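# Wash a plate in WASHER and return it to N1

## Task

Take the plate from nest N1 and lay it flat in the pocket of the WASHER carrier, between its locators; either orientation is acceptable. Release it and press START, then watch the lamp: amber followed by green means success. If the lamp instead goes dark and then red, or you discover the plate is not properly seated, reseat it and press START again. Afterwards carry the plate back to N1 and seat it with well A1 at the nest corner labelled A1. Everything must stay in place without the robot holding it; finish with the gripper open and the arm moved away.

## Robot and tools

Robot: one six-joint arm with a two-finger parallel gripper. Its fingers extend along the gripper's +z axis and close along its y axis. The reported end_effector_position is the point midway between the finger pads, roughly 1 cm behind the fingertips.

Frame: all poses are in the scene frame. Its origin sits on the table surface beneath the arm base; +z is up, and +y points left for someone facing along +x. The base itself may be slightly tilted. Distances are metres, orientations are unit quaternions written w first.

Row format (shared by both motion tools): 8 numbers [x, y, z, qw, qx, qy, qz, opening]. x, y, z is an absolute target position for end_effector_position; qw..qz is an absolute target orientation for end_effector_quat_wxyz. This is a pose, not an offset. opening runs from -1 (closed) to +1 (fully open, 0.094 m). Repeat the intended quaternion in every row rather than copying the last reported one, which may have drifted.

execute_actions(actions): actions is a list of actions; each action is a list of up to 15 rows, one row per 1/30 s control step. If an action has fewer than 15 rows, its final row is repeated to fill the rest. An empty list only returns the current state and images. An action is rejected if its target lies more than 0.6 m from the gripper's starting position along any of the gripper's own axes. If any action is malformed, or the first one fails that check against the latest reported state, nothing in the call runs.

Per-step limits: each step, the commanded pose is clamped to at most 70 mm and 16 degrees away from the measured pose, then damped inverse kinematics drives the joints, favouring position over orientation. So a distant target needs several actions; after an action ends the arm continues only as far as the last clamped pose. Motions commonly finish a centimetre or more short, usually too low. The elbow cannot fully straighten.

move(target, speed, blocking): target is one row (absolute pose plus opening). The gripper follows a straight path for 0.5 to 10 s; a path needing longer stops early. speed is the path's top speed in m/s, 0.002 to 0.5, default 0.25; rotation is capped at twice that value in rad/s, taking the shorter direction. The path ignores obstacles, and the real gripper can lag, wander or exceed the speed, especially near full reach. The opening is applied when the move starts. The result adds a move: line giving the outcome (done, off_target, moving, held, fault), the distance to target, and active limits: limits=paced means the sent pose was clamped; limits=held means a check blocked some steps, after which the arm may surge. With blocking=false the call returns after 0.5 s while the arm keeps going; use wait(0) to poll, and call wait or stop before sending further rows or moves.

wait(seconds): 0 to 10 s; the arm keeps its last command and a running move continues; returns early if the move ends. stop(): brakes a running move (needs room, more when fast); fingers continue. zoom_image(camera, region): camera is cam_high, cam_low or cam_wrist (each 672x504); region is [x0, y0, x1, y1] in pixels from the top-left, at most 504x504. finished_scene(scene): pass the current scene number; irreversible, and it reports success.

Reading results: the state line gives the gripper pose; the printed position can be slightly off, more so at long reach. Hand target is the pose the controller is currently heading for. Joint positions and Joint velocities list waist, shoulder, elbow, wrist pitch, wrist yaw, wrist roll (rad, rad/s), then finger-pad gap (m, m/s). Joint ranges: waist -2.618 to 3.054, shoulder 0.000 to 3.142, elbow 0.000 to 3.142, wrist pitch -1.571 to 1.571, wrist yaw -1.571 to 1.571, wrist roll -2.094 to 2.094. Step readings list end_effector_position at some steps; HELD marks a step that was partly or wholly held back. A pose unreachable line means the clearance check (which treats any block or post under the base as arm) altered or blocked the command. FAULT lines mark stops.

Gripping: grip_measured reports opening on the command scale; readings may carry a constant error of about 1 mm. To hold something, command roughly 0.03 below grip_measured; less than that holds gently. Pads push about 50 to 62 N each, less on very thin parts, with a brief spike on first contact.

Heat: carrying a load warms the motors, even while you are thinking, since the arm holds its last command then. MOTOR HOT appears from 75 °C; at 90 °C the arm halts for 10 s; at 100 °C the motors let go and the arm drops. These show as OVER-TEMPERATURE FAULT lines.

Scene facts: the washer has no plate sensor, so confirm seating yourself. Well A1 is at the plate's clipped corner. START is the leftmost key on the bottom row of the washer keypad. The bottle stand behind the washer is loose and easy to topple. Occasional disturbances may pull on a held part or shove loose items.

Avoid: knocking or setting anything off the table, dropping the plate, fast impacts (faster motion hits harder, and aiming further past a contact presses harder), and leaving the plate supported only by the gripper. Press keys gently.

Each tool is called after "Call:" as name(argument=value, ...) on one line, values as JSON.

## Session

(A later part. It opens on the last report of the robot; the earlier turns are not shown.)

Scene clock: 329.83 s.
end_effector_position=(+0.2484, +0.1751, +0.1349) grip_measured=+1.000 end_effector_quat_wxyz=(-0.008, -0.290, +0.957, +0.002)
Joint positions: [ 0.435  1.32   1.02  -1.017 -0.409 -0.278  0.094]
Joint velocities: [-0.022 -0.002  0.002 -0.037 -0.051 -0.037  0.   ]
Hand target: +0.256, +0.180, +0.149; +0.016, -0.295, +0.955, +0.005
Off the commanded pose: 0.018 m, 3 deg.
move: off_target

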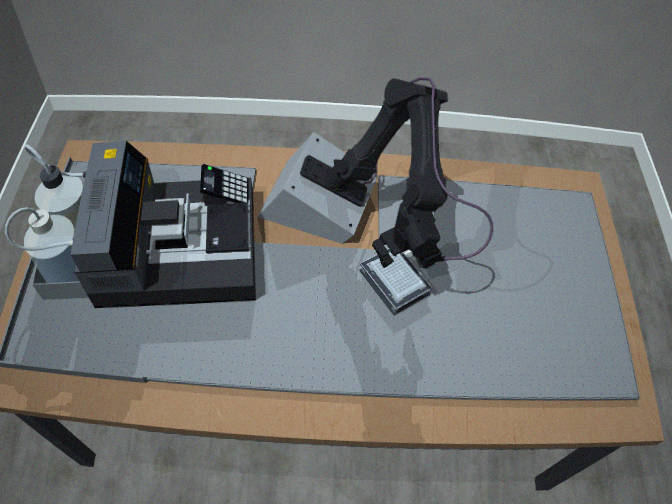

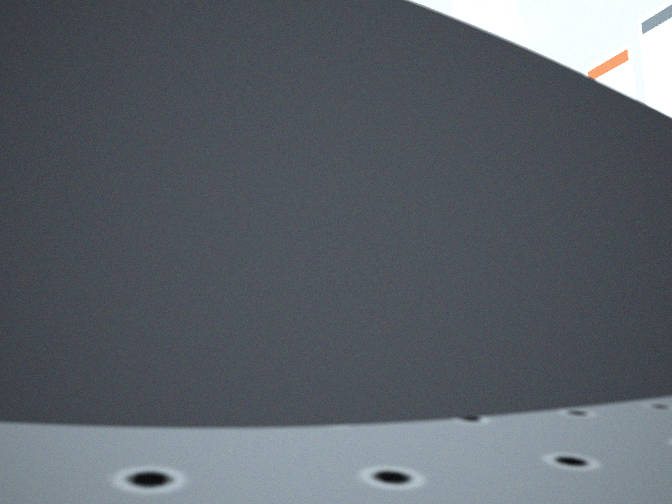

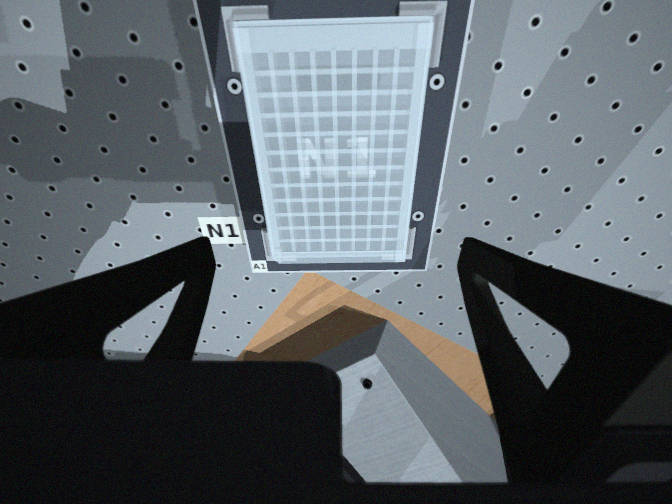

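Call:
move(target=[0.27,0.12,0.21,0,-0.2955,0.9553,0,1], speed=0.2)

Call:
finished_scene(scene=2)

Scene clock: 333.17 s.
end_effector_position=(+0.2644, +0.1204, +0.2029) grip_measured=+1.000 end_effector_quat_wxyz=(-0.007, -0.295, +0.955, -0.002)
Joint positions: [ 0.081  1.367  1.217 -1.327 -0.463 -0.671  0.094]
Joint velocities: [ 0.012 -0.002 -0.012 -0.022 -0.066  0.007  0.   ]
Hand target: +0.270, +0.122, +0.210; +0.002, -0.295, +0.955, +0.001
Off the commanded pose: 0.009 m, 1 deg.
move: done

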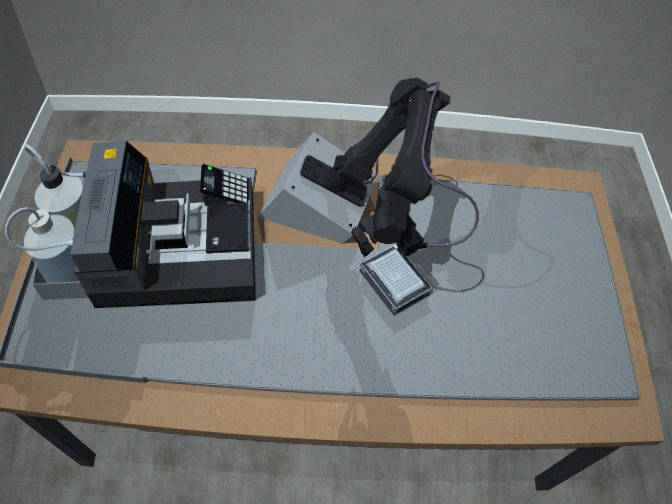

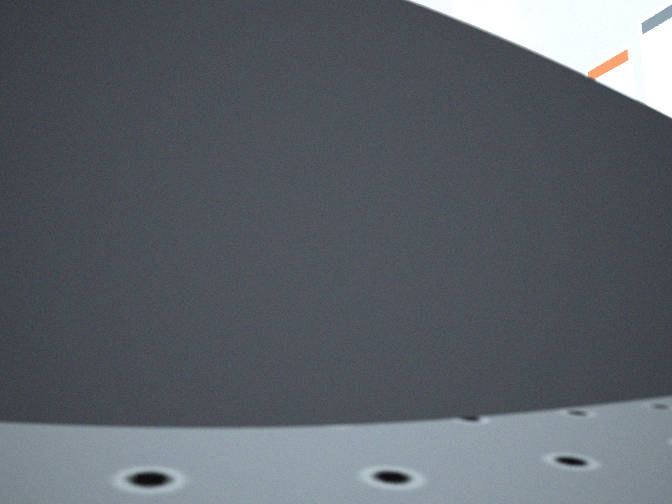

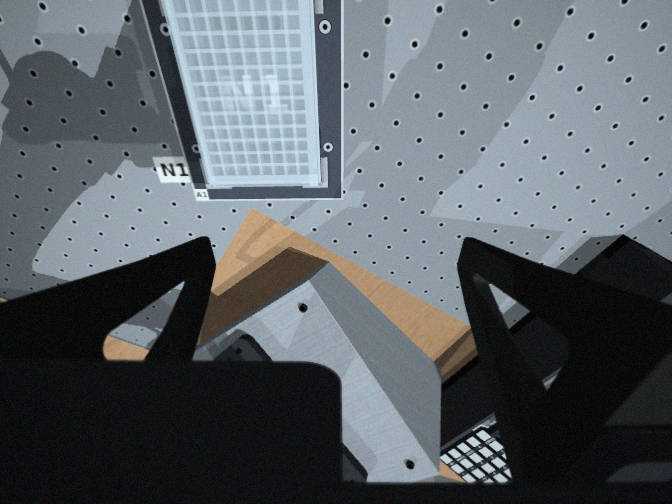

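The scene is finished: the task was done.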